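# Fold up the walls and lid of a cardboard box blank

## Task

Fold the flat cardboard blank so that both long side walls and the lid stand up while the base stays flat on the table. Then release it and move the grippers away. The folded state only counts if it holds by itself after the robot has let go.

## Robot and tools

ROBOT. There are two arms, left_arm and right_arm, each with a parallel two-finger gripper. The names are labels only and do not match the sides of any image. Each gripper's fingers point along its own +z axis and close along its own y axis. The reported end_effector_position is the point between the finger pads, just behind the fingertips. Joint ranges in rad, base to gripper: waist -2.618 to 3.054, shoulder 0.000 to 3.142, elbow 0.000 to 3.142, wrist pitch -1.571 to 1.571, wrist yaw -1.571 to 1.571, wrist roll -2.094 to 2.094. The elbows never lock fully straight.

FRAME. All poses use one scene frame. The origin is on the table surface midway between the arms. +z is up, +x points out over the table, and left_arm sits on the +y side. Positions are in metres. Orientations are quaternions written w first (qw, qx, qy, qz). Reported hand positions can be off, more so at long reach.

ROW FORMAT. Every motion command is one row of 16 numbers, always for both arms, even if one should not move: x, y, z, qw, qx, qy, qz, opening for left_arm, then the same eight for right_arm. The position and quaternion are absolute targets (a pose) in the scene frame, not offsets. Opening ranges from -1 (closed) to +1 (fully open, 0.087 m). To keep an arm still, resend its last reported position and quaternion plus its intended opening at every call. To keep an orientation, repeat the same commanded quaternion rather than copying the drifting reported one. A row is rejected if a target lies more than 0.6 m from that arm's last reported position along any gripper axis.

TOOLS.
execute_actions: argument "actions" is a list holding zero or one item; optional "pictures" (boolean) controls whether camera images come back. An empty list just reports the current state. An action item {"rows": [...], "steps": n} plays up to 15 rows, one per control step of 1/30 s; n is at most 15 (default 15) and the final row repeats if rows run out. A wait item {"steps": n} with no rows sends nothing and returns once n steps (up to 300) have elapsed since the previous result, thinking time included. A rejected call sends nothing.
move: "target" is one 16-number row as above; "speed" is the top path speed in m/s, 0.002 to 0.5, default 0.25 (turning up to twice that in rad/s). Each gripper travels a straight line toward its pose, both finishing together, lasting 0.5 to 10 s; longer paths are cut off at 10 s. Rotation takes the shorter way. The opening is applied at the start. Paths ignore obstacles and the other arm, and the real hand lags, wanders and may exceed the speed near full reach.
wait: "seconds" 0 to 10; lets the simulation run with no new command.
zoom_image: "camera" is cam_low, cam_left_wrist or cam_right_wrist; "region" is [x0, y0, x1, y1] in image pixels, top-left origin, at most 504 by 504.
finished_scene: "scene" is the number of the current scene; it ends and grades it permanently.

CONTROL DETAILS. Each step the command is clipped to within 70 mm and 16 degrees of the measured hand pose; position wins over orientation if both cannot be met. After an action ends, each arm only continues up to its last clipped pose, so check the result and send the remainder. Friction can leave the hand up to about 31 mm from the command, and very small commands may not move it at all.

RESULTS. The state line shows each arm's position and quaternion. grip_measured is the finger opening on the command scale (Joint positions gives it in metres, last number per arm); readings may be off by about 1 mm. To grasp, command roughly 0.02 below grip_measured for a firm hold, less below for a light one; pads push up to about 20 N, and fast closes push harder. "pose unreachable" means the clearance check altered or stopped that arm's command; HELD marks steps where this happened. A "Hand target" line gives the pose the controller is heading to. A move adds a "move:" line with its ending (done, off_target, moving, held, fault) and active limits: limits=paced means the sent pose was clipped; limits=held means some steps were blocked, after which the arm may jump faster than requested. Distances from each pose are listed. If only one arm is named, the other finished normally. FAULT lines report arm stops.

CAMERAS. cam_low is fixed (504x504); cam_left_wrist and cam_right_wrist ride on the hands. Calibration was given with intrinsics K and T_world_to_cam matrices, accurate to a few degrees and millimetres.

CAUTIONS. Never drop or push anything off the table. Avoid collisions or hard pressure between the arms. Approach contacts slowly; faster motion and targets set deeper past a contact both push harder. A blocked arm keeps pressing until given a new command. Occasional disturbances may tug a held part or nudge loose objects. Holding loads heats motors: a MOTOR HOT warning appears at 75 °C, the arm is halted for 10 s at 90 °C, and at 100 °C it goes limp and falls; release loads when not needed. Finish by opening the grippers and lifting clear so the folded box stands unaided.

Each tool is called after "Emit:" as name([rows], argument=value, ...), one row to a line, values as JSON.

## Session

Emit:
move(target=[0.25,0.3,0.3,0.2,0,0.98,0,-1,0.3,-0.08,0.4,0.43,0,0.903,0,-1])

Scene clock: 5.37 s of 5900.00 s.
left_arm: end_effector_position=(+0.2525, +0.2958, +0.2923) grip_measured=-1.000 end_effector_quat_wxyz=(+0.222, -0.003, +0.975, +0.001) | right_arm: end_effector_position=(+0.3004, -0.0884, +0.4018) grip_measured=-1.000 end_effector_quat_wxyz=(+0.481, -0.016, +0.876, +0.029)
Joint positions: left_arm=[ 0.044  1.625  2.063 -1.565  0.067  0.143  0.   ] | right_arm=[ 0.833  1.984  2.837 -1.562  0.604  0.495  0.   ]
Joint velocities: left_arm=[-0.022  0.007 -0.012  0.022 -0.037  0.051  0.   ] | right_arm=[ 0.002 -0.007 -0.002 -0.051  0.022  0.066  0.   ]
Hand target (left_arm): +0.251, +0.300, +0.295; +0.222, -0.002, +0.975, +0.007
Hand target (right_arm): +0.302, -0.083, +0.402; +0.484, -0.012, +0.875, +0.032
Off the commanded pose (left_arm): 0.009 m, 3 deg.
Off the commanded pose (right_arm): 0.009 m, 8 deg.
elbow stopped short (right arm): the move would have taken joint 3 (elbow) straighter than the controller allows; a more bent joint 3 avoids this.
joint sent to its limit (left arm) — the command would take joint 4 (wrist pitch) past its lower limit, so that joint was sent only as far as its limit.
move: off_target (left_arm, right_arm)
camera_calibration (this result's frames):
cam_left_wrist: T_world_to_cam=[[-0.00216151, -0.999947, 0.01007, 0.291884], [-0.916467, 0.00600992, 0.400066, 0.136306], [-0.400105, -0.00836404, -0.916431, 0.513299], [0, 0, 0, 1]] pos_world=[0.330925, 0.295342, 0.412932]
cam_right_wrist: T_world_to_cam=[[0.0677637, -0.997606, -0.0138235, -0.107062], [-0.990884, -0.0656773, -0.117622, 0.356396], [0.116433, 0.021668, -0.992962, 0.506461], [0, 0, 0, 1]] pos_world=[0.301433, -0.0943725, 0.543337]

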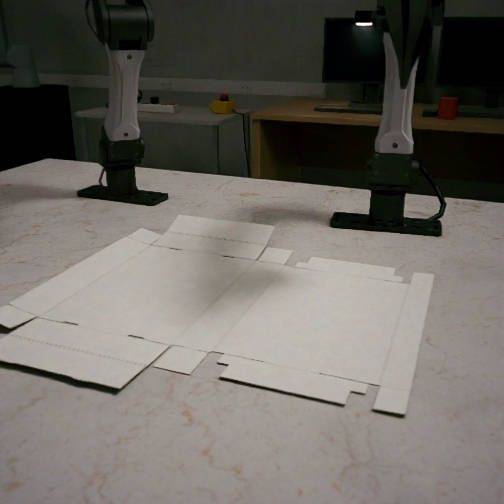

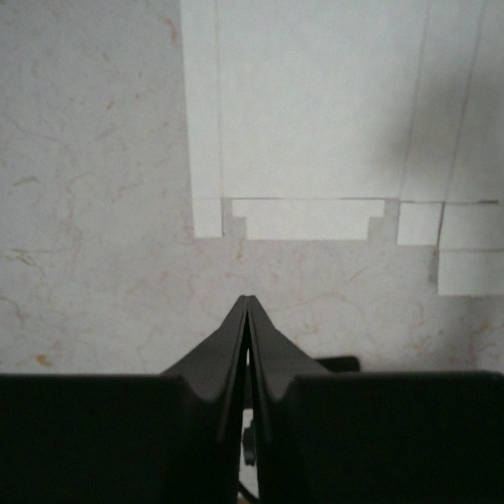

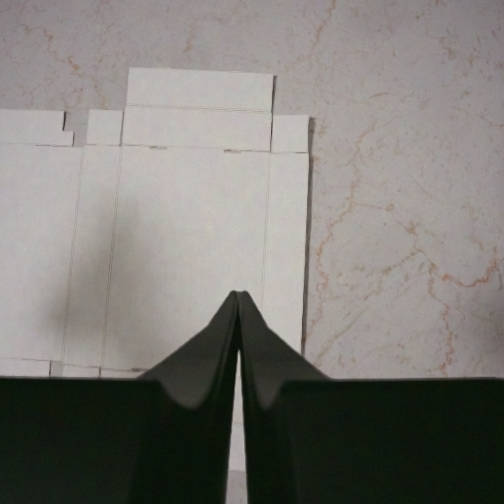

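Emit:
move(target=[0.35,0.0,0.06,0.15,0,0.96,-0.2,-1,0.36,-0.2,0.05,0,0,0.87,0.5,0])

Emit:
move(target=[0.35,0.0,-0.03,0.15,0,0.96,-0.2,-1,0.36,-0.19,0.005,0,0,0.87,0.5,0], speed=0.08)

Emit:
move(target=[0.35,0.0,-0.03,0.15,0,0.96,-0.2,-1,0.36,-0.125,0.005,0,0,0.87,0.5,0], speed=0.04)

Scene clock: 19.07 s of 5900.00 s.
left_arm: end_effector_position=(+0.3438, +0.0086, +0.0591) grip_measured=-1.000 end_effector_quat_wxyz=(+0.137, -0.003, +0.971, -0.195) | right_arm: end_effector_position=(+0.3569, -0.1963, +0.0509) grip_measured=+0.000 end_effector_quat_wxyz=(+0.001, +0.004, +0.870, +0.494)
Joint positions: left_arm=[-0.549  2.058  1.604 -0.693  0.234 -0.486  0.   ] | right_arm=[-0.053  2.326  1.715 -1.069 -1.029 -0.125  0.044]
Joint velocities: left_arm=[ 0.002  0.012 -0.002 -0.037 -0.022 -0.022  0.   ] | right_arm=[-0.022 -0.002  0.002 -0.037 -0.022 -0.022  0.   ]
Hand target (left_arm): +0.351, -0.000, +0.064; +0.148, -0.001, +0.967, -0.206
Hand target (right_arm): +0.361, -0.198, +0.053; +0.004, +0.002, +0.868, +0.497
Off the commanded pose (left_arm): 0.011 m, 2 deg.
Off the commanded pose (right_arm): 0.005 m, 1 deg.
After step 90, 7.17 s passed at rest.
move: off_target (left_arm)
camera_calibration (this result's frames):
cam_left_wrist: T_world_to_cam=[[-0.0542623, -0.918997, 0.390512, 0.00193585], [-0.829443, 0.25923, 0.494797, 0.277314], [-0.555949, -0.297059, -0.776323, 0.381533], [0, 0, 0, 1]] pos_world=[0.442234, 0.0432285, 0.158222]
cam_right_wrist: T_world_to_cam=[[0.0191708, -0.513116, -0.858105, -0.0679506], [-0.635308, -0.66897, 0.385827, 0.0930009], [-0.772021, 0.537764, -0.338812, 0.538814], [0, 0, 0, 1]] pos_world=[0.476363, -0.262407, 0.0883655]

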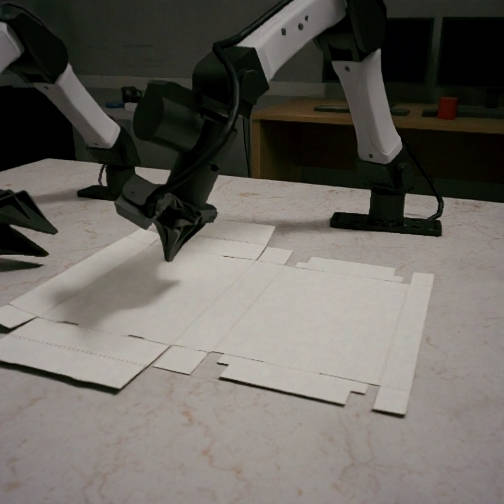

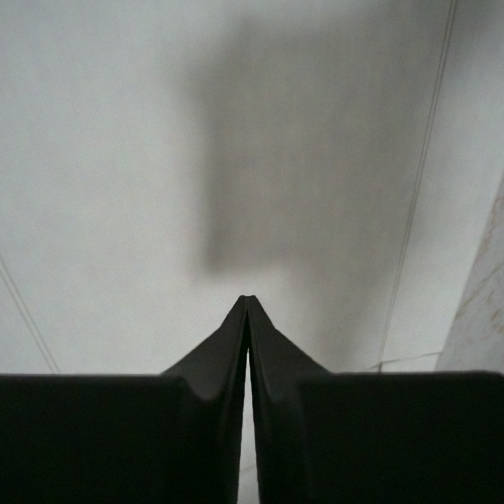

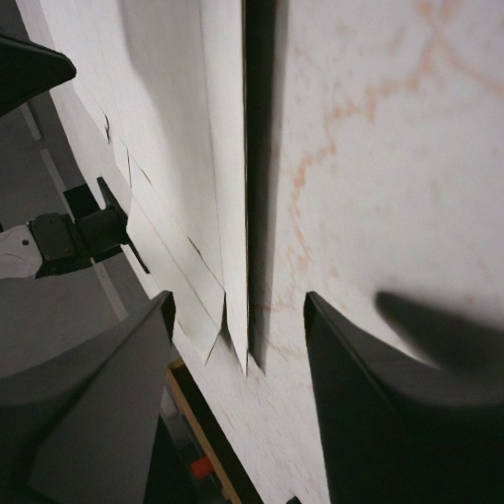

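Scene clock: 20.73 s of 5900.00 s.
left_arm: end_effector_position=(+0.3659, -0.0103, +0.0221) grip_measured=-1.000 end_effector_quat_wxyz=(+0.188, +0.008, +0.951, -0.243) | right_arm: end_effector_position=(+0.3648, -0.1936, +0.0335) grip_measured=+0.000 end_effector_quat_wxyz=(+0.012, +0.002, +0.862, +0.507)
Joint positions: left_arm=[-0.55   2.106  1.463 -0.361  0.279 -0.496  0.   ] | right_arm=[-0.053  2.371  1.705 -0.988 -1.062 -0.116  0.044]
Joint velocities: left_arm=[-0.012 -0.002  0.012  0.066 -0.037 -0.081  0.   ] | right_arm=[-0.002 -0.017 -0.007  0.022 -0.022  0.007  0.001]
Hand target (left_arm): +0.348, +0.001, -0.026; +0.151, +0.002, +0.968, -0.201
Hand target (right_arm): +0.359, -0.191, +0.007; -0.001, -0.000, +0.867, +0.498
Off the commanded pose (left_arm): 0.055 m, 7 deg.
Off the commanded pose (right_arm): 0.029 m, 2 deg.
move: off_target (left_arm, right_arm)
camera_calibration (this result's frames):
cam_left_wrist: T_world_to_cam=[[-0.113335, -0.875115, 0.470456, 0.0205056], [-0.873417, 0.313461, 0.372673, 0.338258], [-0.473601, -0.368668, -0.799866, 0.329132], [0, 0, 0, 1]] pos_world=[0.453642, 0.0332541, 0.127555]
cam_right_wrist: T_world_to_cam=[[0.0336179, -0.486282, -0.873155, -0.0812666], [-0.647993, -0.675744, 0.35139, 0.111029], [-0.760904, 0.553985, -0.337824, 0.53663], [0, 0, 0, 1]] pos_world=[0.483002, -0.261776, 0.0713137]

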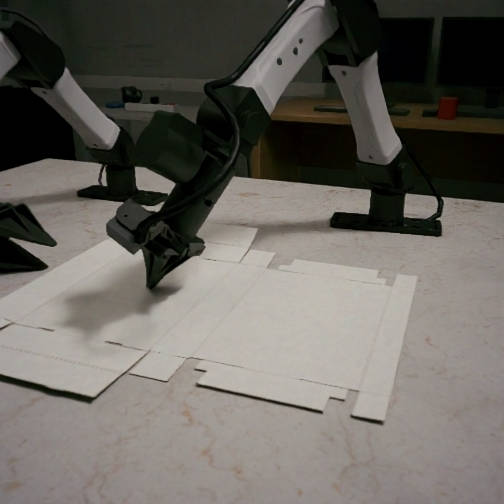

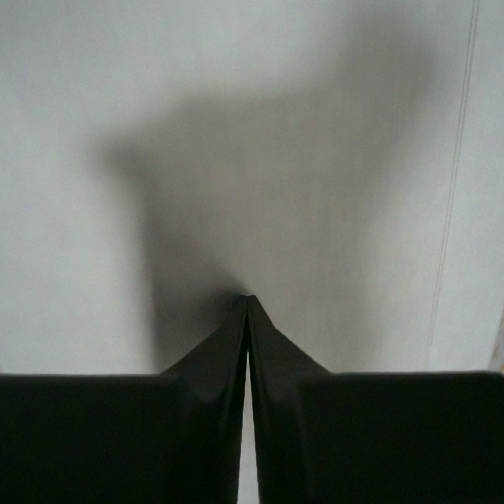

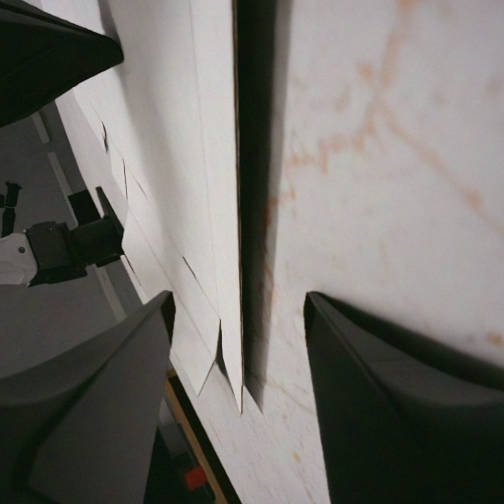

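Scene clock: 22.90 s of 5900.00 s.
left_arm: end_effector_position=(+0.3662, -0.0107, +0.0227) grip_measured=-1.000 end_effector_quat_wxyz=(+0.189, +0.008, +0.951, -0.245) | right_arm: end_effector_position=(+0.3693, -0.1366, +0.0332) grip_measured=+0.000 end_effector_quat_wxyz=(-0.000, +0.015, +0.849, +0.529)
Joint positions: left_arm=[-0.55   2.105  1.463 -0.359  0.281 -0.497  0.   ] | right_arm=[ 0.067  2.349  1.62  -0.707 -1.11   0.168  0.044]
Joint velocities: left_arm=[-0.002  0.002  0.007  0.066 -0.066 -0.022  0.   ] | right_arm=[-0.007 -0.017 -0.017  0.007 -0.022  0.007  0.001]
Hand target (left_arm): +0.348, +0.002, -0.026; +0.151, +0.001, +0.968, -0.202
Hand target (right_arm): +0.360, -0.127, +0.006; -0.004, -0.003, +0.867, +0.499
Off the commanded pose (left_arm): 0.056 m, 7 deg.
Off the commanded pose (right_arm): 0.032 m, 4 deg.
move: off_target (left_arm, right_arm)
camera_calibration (this result's frames):
cam_left_wrist: T_world_to_cam=[[-0.11459, -0.873917, 0.472376, 0.0203013], [-0.873892, 0.314808, 0.370417, 0.338645], [-0.472421, -0.370359, -0.799783, 0.329167], [0, 0, 0, 1]] pos_world=[0.453771, 0.0330433, 0.128232]
cam_right_wrist: T_world_to_cam=[[-0.000446475, -0.440987, -0.897513, -0.0343958], [-0.643639, -0.686766, 0.337758, 0.149907], [-0.765329, 0.577826, -0.28353, 0.511485], [0, 0, 0, 1]] pos_world=[0.487925, -0.207766, 0.0635185]

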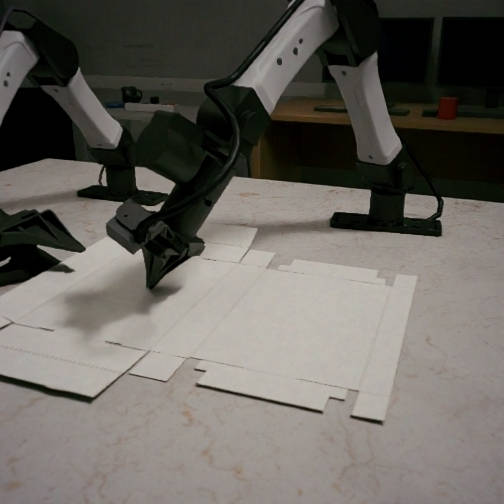

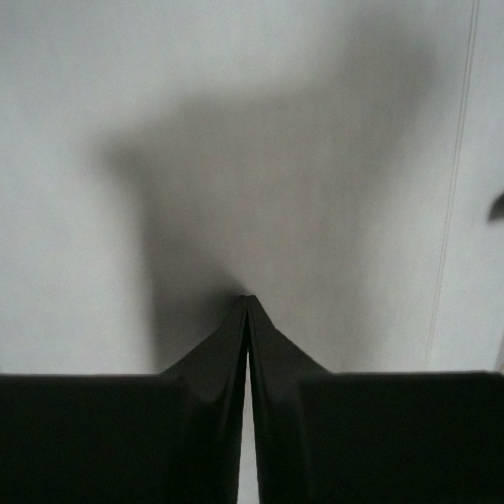

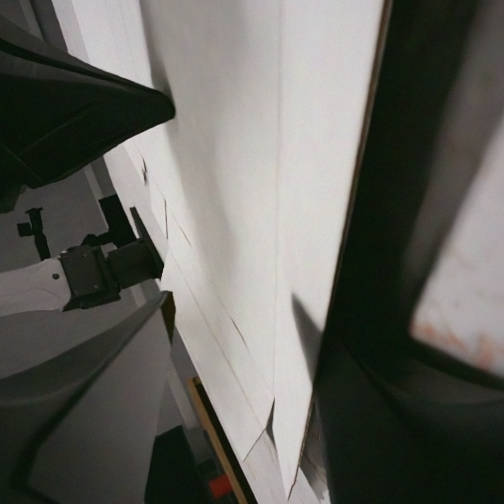

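Emit:
move(target=[0.35,0.0,-0.03,0.15,0,0.96,-0.2,-1,0.36,-0.115,0.065,0,0,0.87,0.5,0], speed=0.04)

Emit:
move(target=[0.35,0.0,-0.03,0.15,0,0.96,-0.2,-1,0.36,-0.07,0.07,0,0,0.87,0.5,0], speed=0.04)

Scene clock: 33.57 s of 5900.00 s.
left_arm: end_effector_position=(+0.3662, -0.0108, +0.0226) grip_measured=-1.000 end_effector_quat_wxyz=(+0.189, +0.008, +0.951, -0.245) | right_arm: end_effector_position=(+0.3679, -0.1282, +0.0428) grip_measured=+0.000 end_effector_quat_wxyz=(+0.013, +0.003, +0.878, +0.479)
Joint positions: left_arm=[-0.55   2.105  1.463 -0.358  0.281 -0.497  0.   ] | right_arm=[ 0.11   2.28   1.62  -0.722 -0.988  0.201  0.044]
Joint velocities: left_arm=[-0.002 -0.007  0.022  0.066  0.066 -0.037  0.   ] | right_arm=[-0.002  0.012 -0.012 -0.066  0.037  0.051 -0.002]
Hand target (left_arm): +0.348, +0.002, -0.027; +0.151, +0.001, +0.968, -0.202
Hand target (right_arm): +0.360, -0.115, +0.064; -0.000, -0.000, +0.867, +0.498
Off the commanded pose (left_arm): 0.056 m, 7 deg.
Off the commanded pose (right_arm): 0.027 m, 3 deg.
After step 90, 5.90 s passed at rest.
move: off_target (left_arm, right_arm)
camera_calibration (this result's frames):
cam_left_wrist: T_world_to_cam=[[-0.114707, -0.873755, 0.472646, 0.0203339], [-0.873777, 0.315096, 0.370443, 0.338677], [-0.472605, -0.370495, -0.799611, 0.329111], [0, 0, 0, 1]] pos_world=[0.4538, 0.0329848, 0.128089]
cam_right_wrist: T_world_to_cam=[[0.03256, -0.541481, -0.840082, -0.049518], [-0.651386, -0.648994, 0.393068, 0.156882], [-0.758048, 0.534419, -0.373845, 0.503952], [0, 0, 0, 1]] pos_world=[0.485823, -0.194319, 0.0851352]

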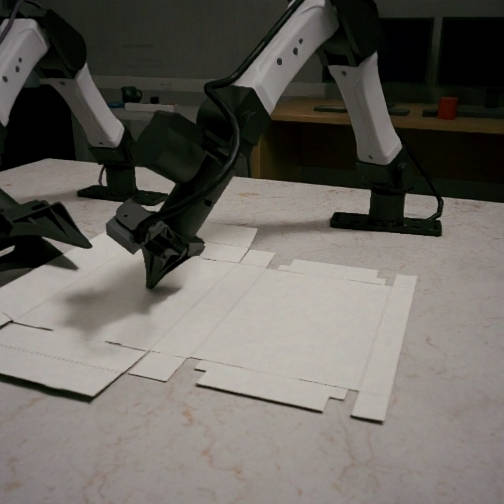

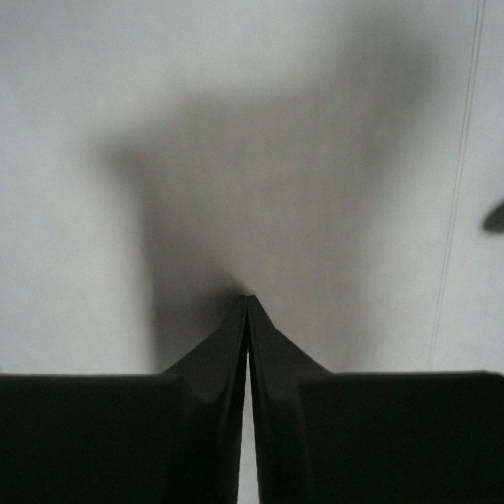

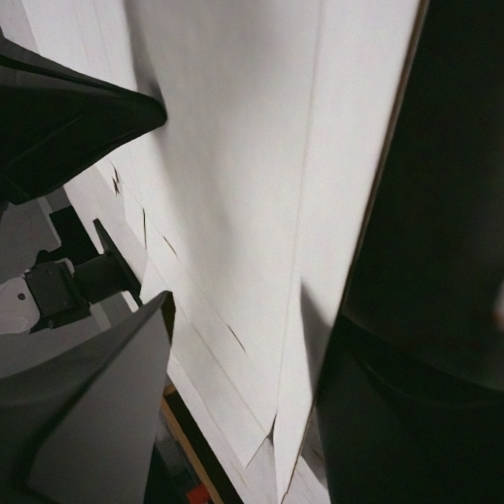

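Scene clock: 35.53 s of 5900.00 s.
left_arm: end_effector_position=(+0.3697, -0.0067, +0.0218) grip_measured=-1.000 end_effector_quat_wxyz=(+0.197, +0.004, +0.952, -0.232) | right_arm: end_effector_position=(+0.3685, -0.1051, +0.0345) grip_measured=+0.001 end_effector_quat_wxyz=(+0.004, +0.025, +0.897, +0.441)
Joint positions: left_arm=[-0.55   2.103  1.463 -0.358  0.249 -0.497  0.   ] | right_arm=[ 0.179  2.276  1.62  -0.666 -0.889  0.336  0.044]
Joint velocities: left_arm=[-0.007 -0.007 -0.007 -0.051  0.037 -0.022  0.   ] | right_arm=[ 0.002  0.017  0.002  0.007 -0.037 -0.022 -0.   ]
Hand target (left_arm): +0.348, +0.002, -0.027; +0.151, +0.000, +0.968, -0.201
Hand target (right_arm): +0.358, -0.073, +0.069; -0.006, -0.003, +0.868, +0.496
Off the commanded pose (left_arm): 0.056 m, 7 deg.
Off the commanded pose (right_arm): 0.051 m, 8 deg.
move: off_target (left_arm, right_arm)
camera_calibration (this result's frames):
cam_left_wrist: T_world_to_cam=[[-0.105884, -0.886305, 0.450834, 0.0218269], [-0.883956, 0.291544, 0.365547, 0.344433], [-0.455424, -0.359812, -0.814324, 0.325709], [0, 0, 0, 1]] pos_world=[0.45511, 0.0361218, 0.129486]
cam_right_wrist: T_world_to_cam=[[-0.0165954, -0.610675, -0.791707, -0.0348392], [-0.65349, -0.592668, 0.470846, 0.179487], [-0.756753, 0.525187, -0.389235, 0.488022], [0, 0, 0, 1]] pos_world=[0.486027, -0.171202, 0.0778616]

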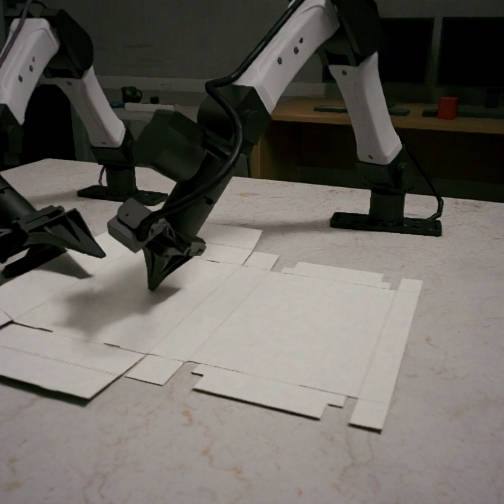

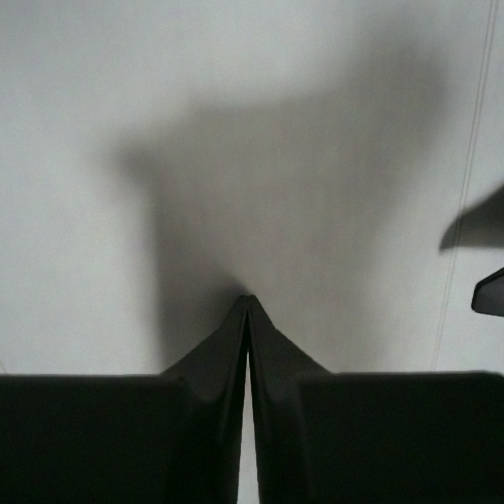

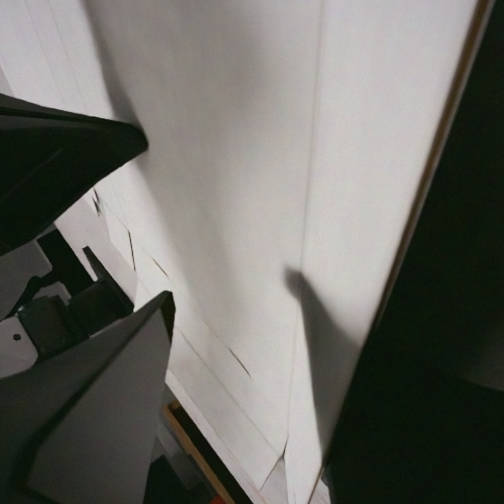

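Emit:
move(target=[0.33,-0.04,0.05,0.15,0,0.96,-0.2,-1,0.37,-0.15,0.03,0,0,0.87,0.5,0], speed=0.06)

Emit:
move(target=[0.32,-0.065,-0.03,0.15,0,0.96,-0.2,-1,0.37,-0.15,0.03,0,0,0.87,0.5,0], speed=0.06)

Emit:
move(target=[0.32,-0.065,-0.03,0.15,0,0.96,-0.2,-1,0.37,-0.135,0.09,0,0,0.87,0.5,0], speed=0.04)

Scene clock: 49.03 s of 5900.00 s.
left_arm: end_effector_position=(+0.3257, -0.0343, +0.0314) grip_measured=-1.000 end_effector_quat_wxyz=(+0.137, -0.000, +0.971, -0.195) | right_arm: end_effector_position=(+0.3663, -0.1448, +0.0344) grip_measured=+0.000 end_effector_quat_wxyz=(+0.001, -0.002, +0.865, +0.502)
Joint positions: left_arm=[-0.659  2.097  1.547 -0.575  0.19  -0.583  0.   ] | right_arm=[ 0.063  2.341  1.66  -0.811 -1.05   0.086  0.044]
Joint velocities: left_arm=[-0.022 -0.007  0.012 -0.154 -0.007  0.022  0.   ] | right_arm=[ 0.017  0.017 -0.002 -0.066  0.037 -0.022  0.   ]
Hand target (left_arm): +0.328, -0.039, +0.050; +0.150, -0.001, +0.968, -0.203
Hand target (right_arm): +0.370, -0.150, +0.030; +0.001, +0.001, +0.867, +0.498
Off the commanded pose (left_arm): 0.020 m, 2 deg.
Off the commanded pose (right_arm): 0.008 m, 1 deg.
After step 90, 8.83 s passed at rest.
move: off_target (left_arm)
camera_calibration (this result's frames):
cam_left_wrist: T_world_to_cam=[[-0.0592574, -0.918498, 0.390961, -0.0260893], [-0.828496, 0.263726, 0.494007, 0.286997], [-0.556851, -0.294636, -0.776599, 0.337587], [0, 0, 0, 1]] pos_world=[0.424216, -0.000186311, 0.130591]
cam_right_wrist: T_world_to_cam=[[0.0300217, -0.496346, -0.867606, -0.057082], [-0.631402, -0.682309, 0.368492, 0.13707], [-0.774874, 0.536745, -0.333878, 0.513558], [0, 0, 0, 1]] pos_world=[0.486203, -0.210458, 0.0714315]

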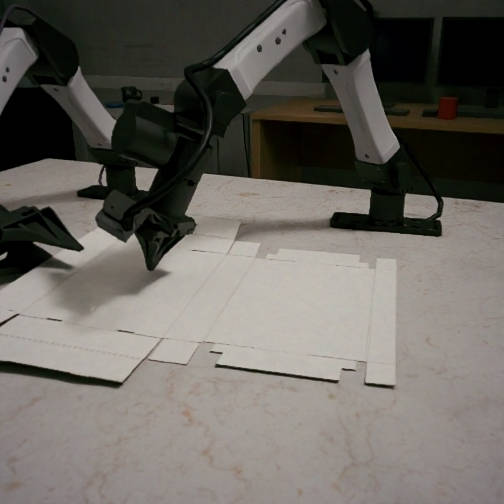

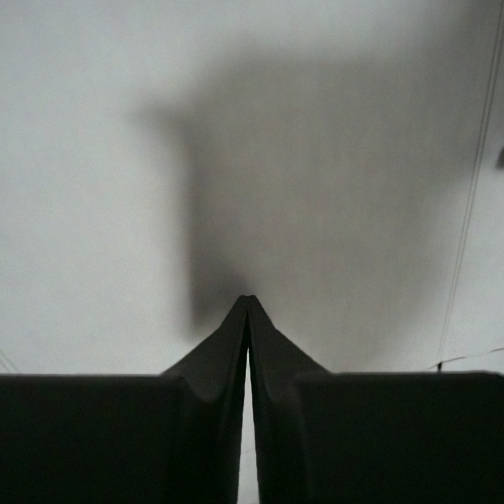

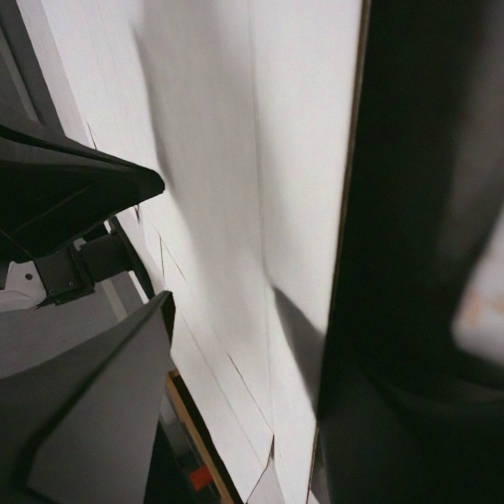

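Scene clock: 50.47 s of 5900.00 s.
left_arm: end_effector_position=(+0.3327, -0.0574, +0.0214) grip_measured=-1.000 end_effector_quat_wxyz=(+0.172, -0.003, +0.960, -0.221) | right_arm: end_effector_position=(+0.3682, -0.1495, +0.0342) grip_measured=+0.000 end_effector_quat_wxyz=(+0.006, -0.001, +0.865, +0.502)
Joint positions: left_arm=[-0.693  2.108  1.486 -0.406  0.177 -0.629  0.   ] | right_arm=[ 0.052  2.341  1.66  -0.812 -1.05   0.076  0.044]
Joint velocities: left_arm=[ 0.012 -0.007 -0.012  0.051 -0.095 -0.022  0.   ] | right_arm=[ 0.022  0.002 -0.012 -0.022  0.022 -0.022 -0.001]
Hand target (left_arm): +0.317, -0.062, -0.026; +0.150, +0.001, +0.968, -0.201
Hand target (right_arm): +0.370, -0.150, +0.030; +0.001, +0.000, +0.867, +0.498
Off the commanded pose (left_arm): 0.053 m, 3 deg.
Off the commanded pose (right_arm): 0.005 m, 1 deg.
move: off_target (left_arm)
camera_calibration (this result's frames):
cam_left_wrist: T_world_to_cam=[[-0.0777089, -0.896221, 0.436748, -0.0364499], [-0.86405, 0.279088, 0.41896, 0.318175], [-0.497372, -0.344815, -0.796067, 0.304653], [0, 0, 0, 1]] pos_world=[0.423613, -0.016417, 0.125141]
cam_right_wrist: T_world_to_cam=[[0.0335449, -0.496281, -0.867514, -0.0610036], [-0.638833, -0.678181, 0.363267, 0.138678], [-0.768614, 0.542011, -0.33979, 0.51613], [0, 0, 0, 1]] pos_world=[0.487343, -0.215974, 0.0720774]

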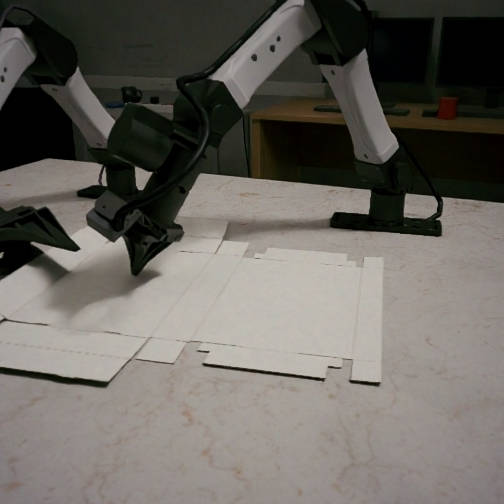

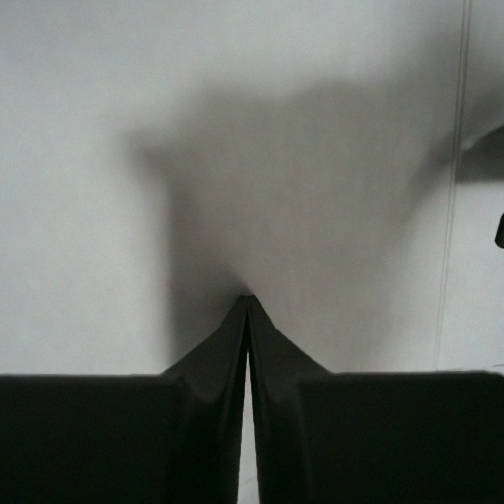

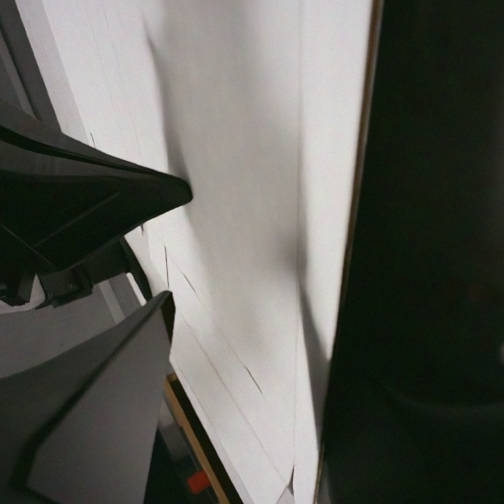

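Scene clock: 52.20 s of 5900.00 s.
left_arm: end_effector_position=(+0.3401, -0.0682, +0.0269) grip_measured=-1.000 end_effector_quat_wxyz=(+0.192, +0.000, +0.952, -0.238) | right_arm: end_effector_position=(+0.3754, -0.1572, +0.0469) grip_measured=+0.001 end_effector_quat_wxyz=(+0.011, +0.004, +0.891, +0.454)
Joint positions: left_arm=[-0.703  2.109  1.486 -0.349  0.178 -0.637  0.   ] | right_arm=[ 0.056  2.311  1.731 -0.899 -0.939  0.093  0.044]
Joint velocities: left_arm=[-0.007  0.012  0.002  0.022  0.007 -0.007  0.   ] | right_arm=[-0.012 -0.002 -0.002 -0.007  0.022 -0.007 -0.001]
Hand target (left_arm): +0.318, -0.062, -0.026; +0.151, +0.001, +0.968, -0.201
Hand target (right_arm): +0.369, -0.137, +0.088; +0.001, +0.000, +0.868, +0.497
Off the commanded pose (left_arm): 0.060 m, 7 deg.
Off the commanded pose (right_arm): 0.049 m, 6 deg.
move: off_target (left_arm, right_arm)
camera_calibration (this result's frames):
cam_left_wrist: T_world_to_cam=[[-0.0996622, -0.880608, 0.463245, -0.0401208], [-0.879994, 0.295301, 0.372033, 0.333091], [-0.464412, -0.370575, -0.80436, 0.296266], [0, 0, 0, 1]] pos_world=[0.426709, -0.0239037, 0.13297]
cam_right_wrist: T_world_to_cam=[[0.0286512, -0.588768, -0.807794, -0.0695995], [-0.649239, -0.625424, 0.432819, 0.142365], [-0.760044, 0.512051, -0.400171, 0.52514], [0, 0, 0, 1]] pos_world=[0.493553, -0.220838, 0.0923053]

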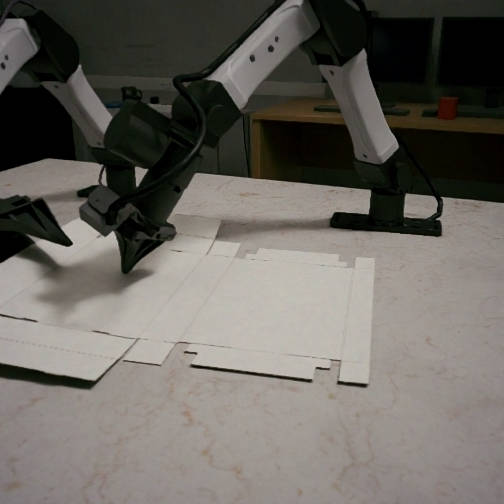

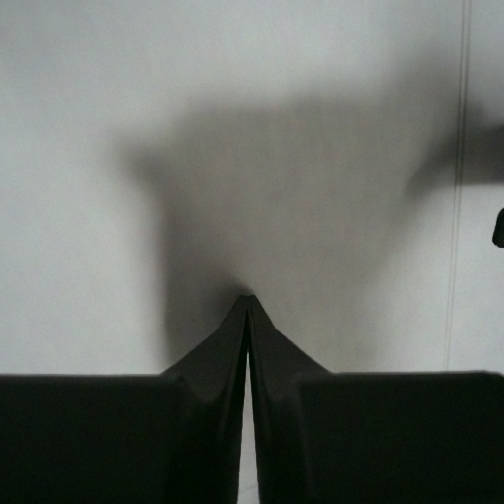

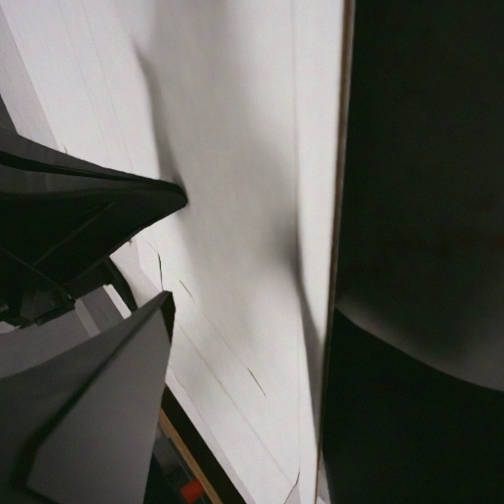

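Emit:
move(target=[0.32,-0.065,-0.03,0.15,0,0.96,-0.2,-1,0.37,-0.185,0.03,0,0,0.87,0.5,-0.3], speed=0.04)

Emit:
move(target=[0.32,-0.065,-0.03,0.15,0,0.96,-0.2,-1,0.37,-0.18,0.03,0,0,0.87,0.5,-1], speed=0.04)

Scene clock: 59.70 s of 5900.00 s.
left_arm: end_effector_position=(+0.3418, -0.0783, +0.0230) grip_measured=-1.000 end_effector_quat_wxyz=(+0.197, +0.004, +0.948, -0.249) | right_arm: end_effector_position=(+0.3709, -0.1818, +0.0288) grip_measured=-0.300 end_effector_quat_wxyz=(+0.011, -0.008, +0.870, +0.494)
Joint positions: left_arm=[-0.715  2.128  1.486 -0.305  0.184 -0.647  0.   ] | right_arm=[-0.017  2.384  1.731 -0.955 -1.032 -0.074  0.031]
Joint velocities: left_arm=[-0.027 -0.012 -0.007  0.081 -0.022 -0.007  0.   ] | right_arm=[-0.022  0.002  0.012  0.007 -0.037 -0.051  0.001]
Hand target (left_arm): +0.319, -0.063, -0.027; +0.151, +0.001, +0.968, -0.202
Hand target (right_arm): +0.370, -0.185, +0.030; +0.001, +0.001, +0.867, +0.498
Off the commanded pose (left_arm): 0.059 m, 8 deg.
Off the commanded pose (right_arm): 0.004 m, 2 deg.
After step 90, 2.70 s passed at rest.
move: off_target (left_arm)
camera_calibration (this result's frames):
cam_left_wrist: T_world_to_cam=[[-0.112975, -0.869581, 0.480693, -0.0421124], [-0.882188, 0.310375, 0.354136, 0.341334], [-0.457145, -0.384053, -0.802198, 0.286571], [0, 0, 0, 1]] pos_world=[0.427367, -0.0325028, 0.129252]
cam_right_wrist: T_world_to_cam=[[0.0490164, -0.512791, -0.857113, -0.0908244], [-0.639643, -0.675198, 0.367375, 0.121197], [-0.767108, 0.530239, -0.361099, 0.531823], [0, 0, 0, 1]] pos_world=[0.48994, -0.246735, 0.0696691]

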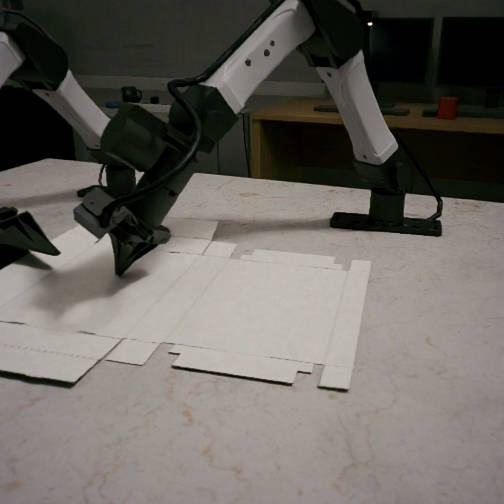

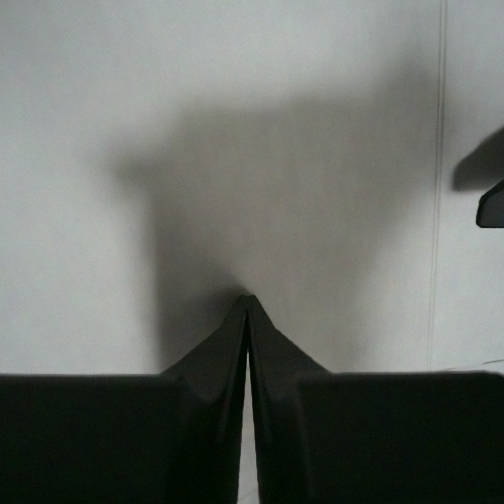

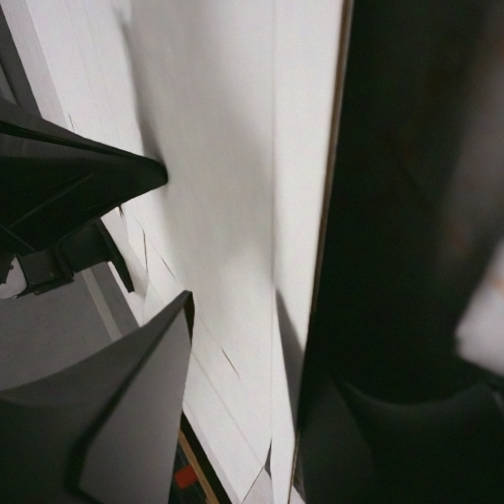

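Scene clock: 61.70 s of 5900.00 s.
left_arm: end_effector_position=(+0.3433, -0.0782, +0.0231) grip_measured=-1.000 end_effector_quat_wxyz=(+0.199, +0.003, +0.948, -0.250) | right_arm: end_effector_position=(+0.3724, -0.1871, +0.0205) grip_measured=-0.979 end_effector_quat_wxyz=(+0.017, -0.014, +0.877, +0.480)
Joint positions: left_arm=[-0.713  2.129  1.486 -0.3    0.184 -0.647  0.   ] | right_arm=[-0.022  2.391  1.731 -0.945 -1.001 -0.091  0.001]
Joint velocities: left_arm=[-0.027  0.002  0.002  0.037  0.037 -0.007  0.   ] | right_arm=[ 0.007 -0.002 -0.002  0.037 -0.066  0.007 -0.001]
Hand target (left_arm): +0.319, -0.063, -0.027; +0.152, +0.001, +0.968, -0.202
Hand target (right_arm): +0.370, -0.180, +0.030; +0.001, +0.000, +0.867, +0.498
Off the commanded pose (left_arm): 0.059 m, 8 deg.
Off the commanded pose (right_arm): 0.012 m, 4 deg.
move: off_target (left_arm, right_arm)
camera_calibration (this result's frames):
cam_left_wrist: T_world_to_cam=[[-0.112991, -0.868664, 0.482344, -0.0417981], [-0.884003, 0.309518, 0.350338, 0.343233], [-0.45362, -0.386808, -0.802875, 0.28595], [0, 0, 0, 1]] pos_world=[0.428409, -0.0319375, 0.129496]
cam_right_wrist: T_world_to_cam=[[0.0660369, -0.539301, -0.83952, -0.112419], [-0.642448, -0.666743, 0.377776, 0.123995], [-0.763479, 0.5144, -0.390503, 0.529138], [0, 0, 0, 1]] pos_world=[0.49107, -0.250144, 0.065409]

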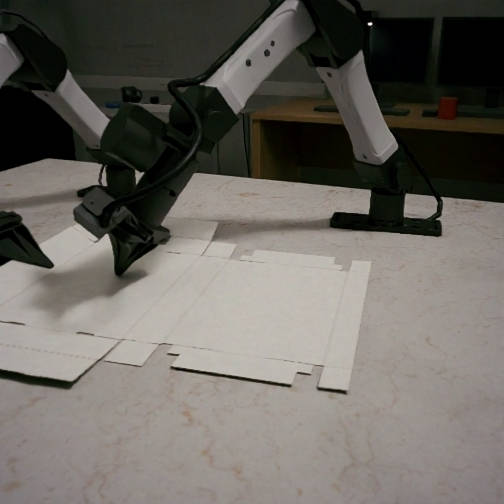

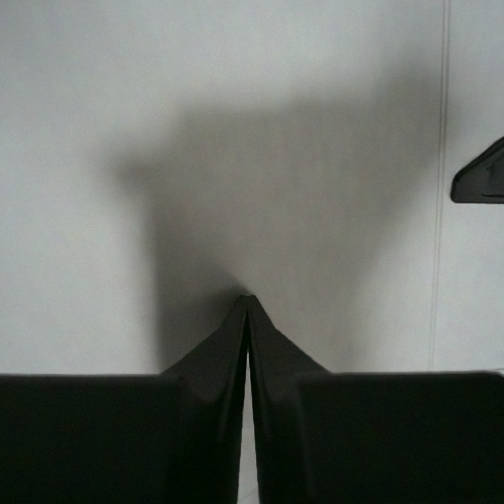

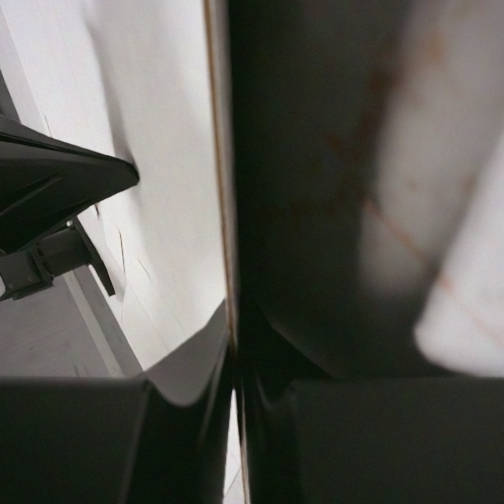

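Emit:
move(target=[0.32,-0.065,-0.03,0.15,0,0.96,-0.2,-1,0.37,-0.175,0.025,0,0,1,0,-1], speed=0.15)

Scene clock: 71.77 s of 5900.00 s.
left_arm: end_effector_position=(+0.3458, -0.0776, +0.0235) grip_measured=-1.000 end_effector_quat_wxyz=(+0.205, +0.002, +0.947, -0.248) | right_arm: end_effector_position=(+0.3739, -0.1770, +0.0262) grip_measured=-0.960 end_effector_quat_wxyz=(+0.014, -0.019, +1.000, +0.013)
Joint positions: left_arm=[-0.713  2.129  1.486 -0.294  0.173 -0.647  0.   ] | right_arm=[ 0.319  2.359  2.027 -1.205 -0.017  0.263  0.002]
Joint velocities: left_arm=[-0.012 -0.017 -0.007 -0.066 -0.066  0.037  0.   ] | right_arm=[-0.002  0.027  0.022  0.007 -0.051 -0.037 -0.001]
Hand target (left_arm): +0.319, -0.063, -0.026; +0.151, +0.000, +0.968, -0.202
Hand target (right_arm): +0.370, -0.175, +0.024; +0.001, -0.000, +1.000, +0.001
Off the commanded pose (left_arm): 0.061 m, 8 deg.
Off the commanded pose (right_arm): 0.005 m, 3 deg.
After step 90, 3.37 s passed at rest.
move: off_target (left_arm, right_arm)
camera_calibration (this result's frames):
cam_left_wrist: T_world_to_cam=[[-0.112098, -0.871074, 0.478188, -0.0416705], [-0.889731, 0.302279, 0.342063, 0.346762], [-0.442508, -0.387114, -0.808906, 0.283934], [0, 0, 0, 1]] pos_world=[0.429496, -0.031202, 0.130988]
cam_right_wrist: T_world_to_cam=[[0.0639401, -0.997651, -0.0245654, -0.203979], [-0.651243, -0.0603651, 0.756464, 0.23027], [-0.756171, -0.0323704, -0.653573, 0.434624], [0, 0, 0, 1]] pos_world=[0.491655, -0.17553, 0.104857]

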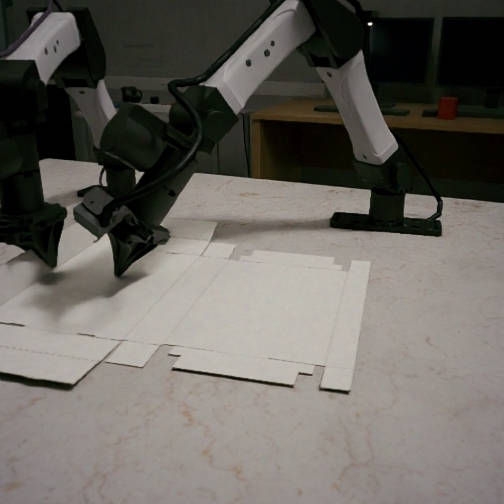

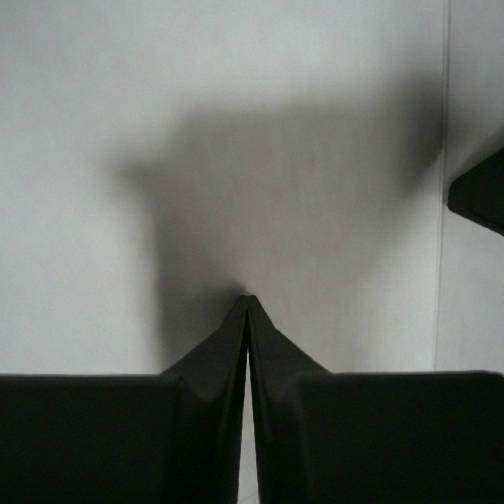

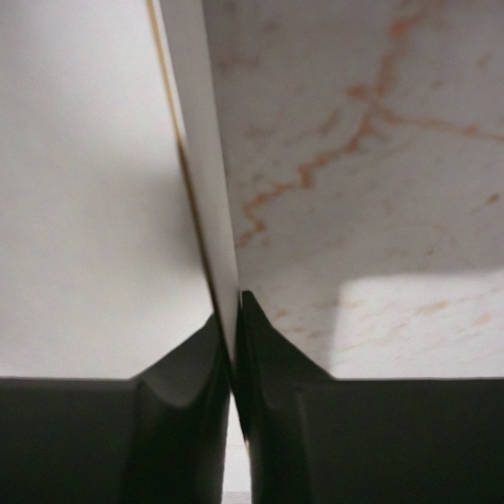

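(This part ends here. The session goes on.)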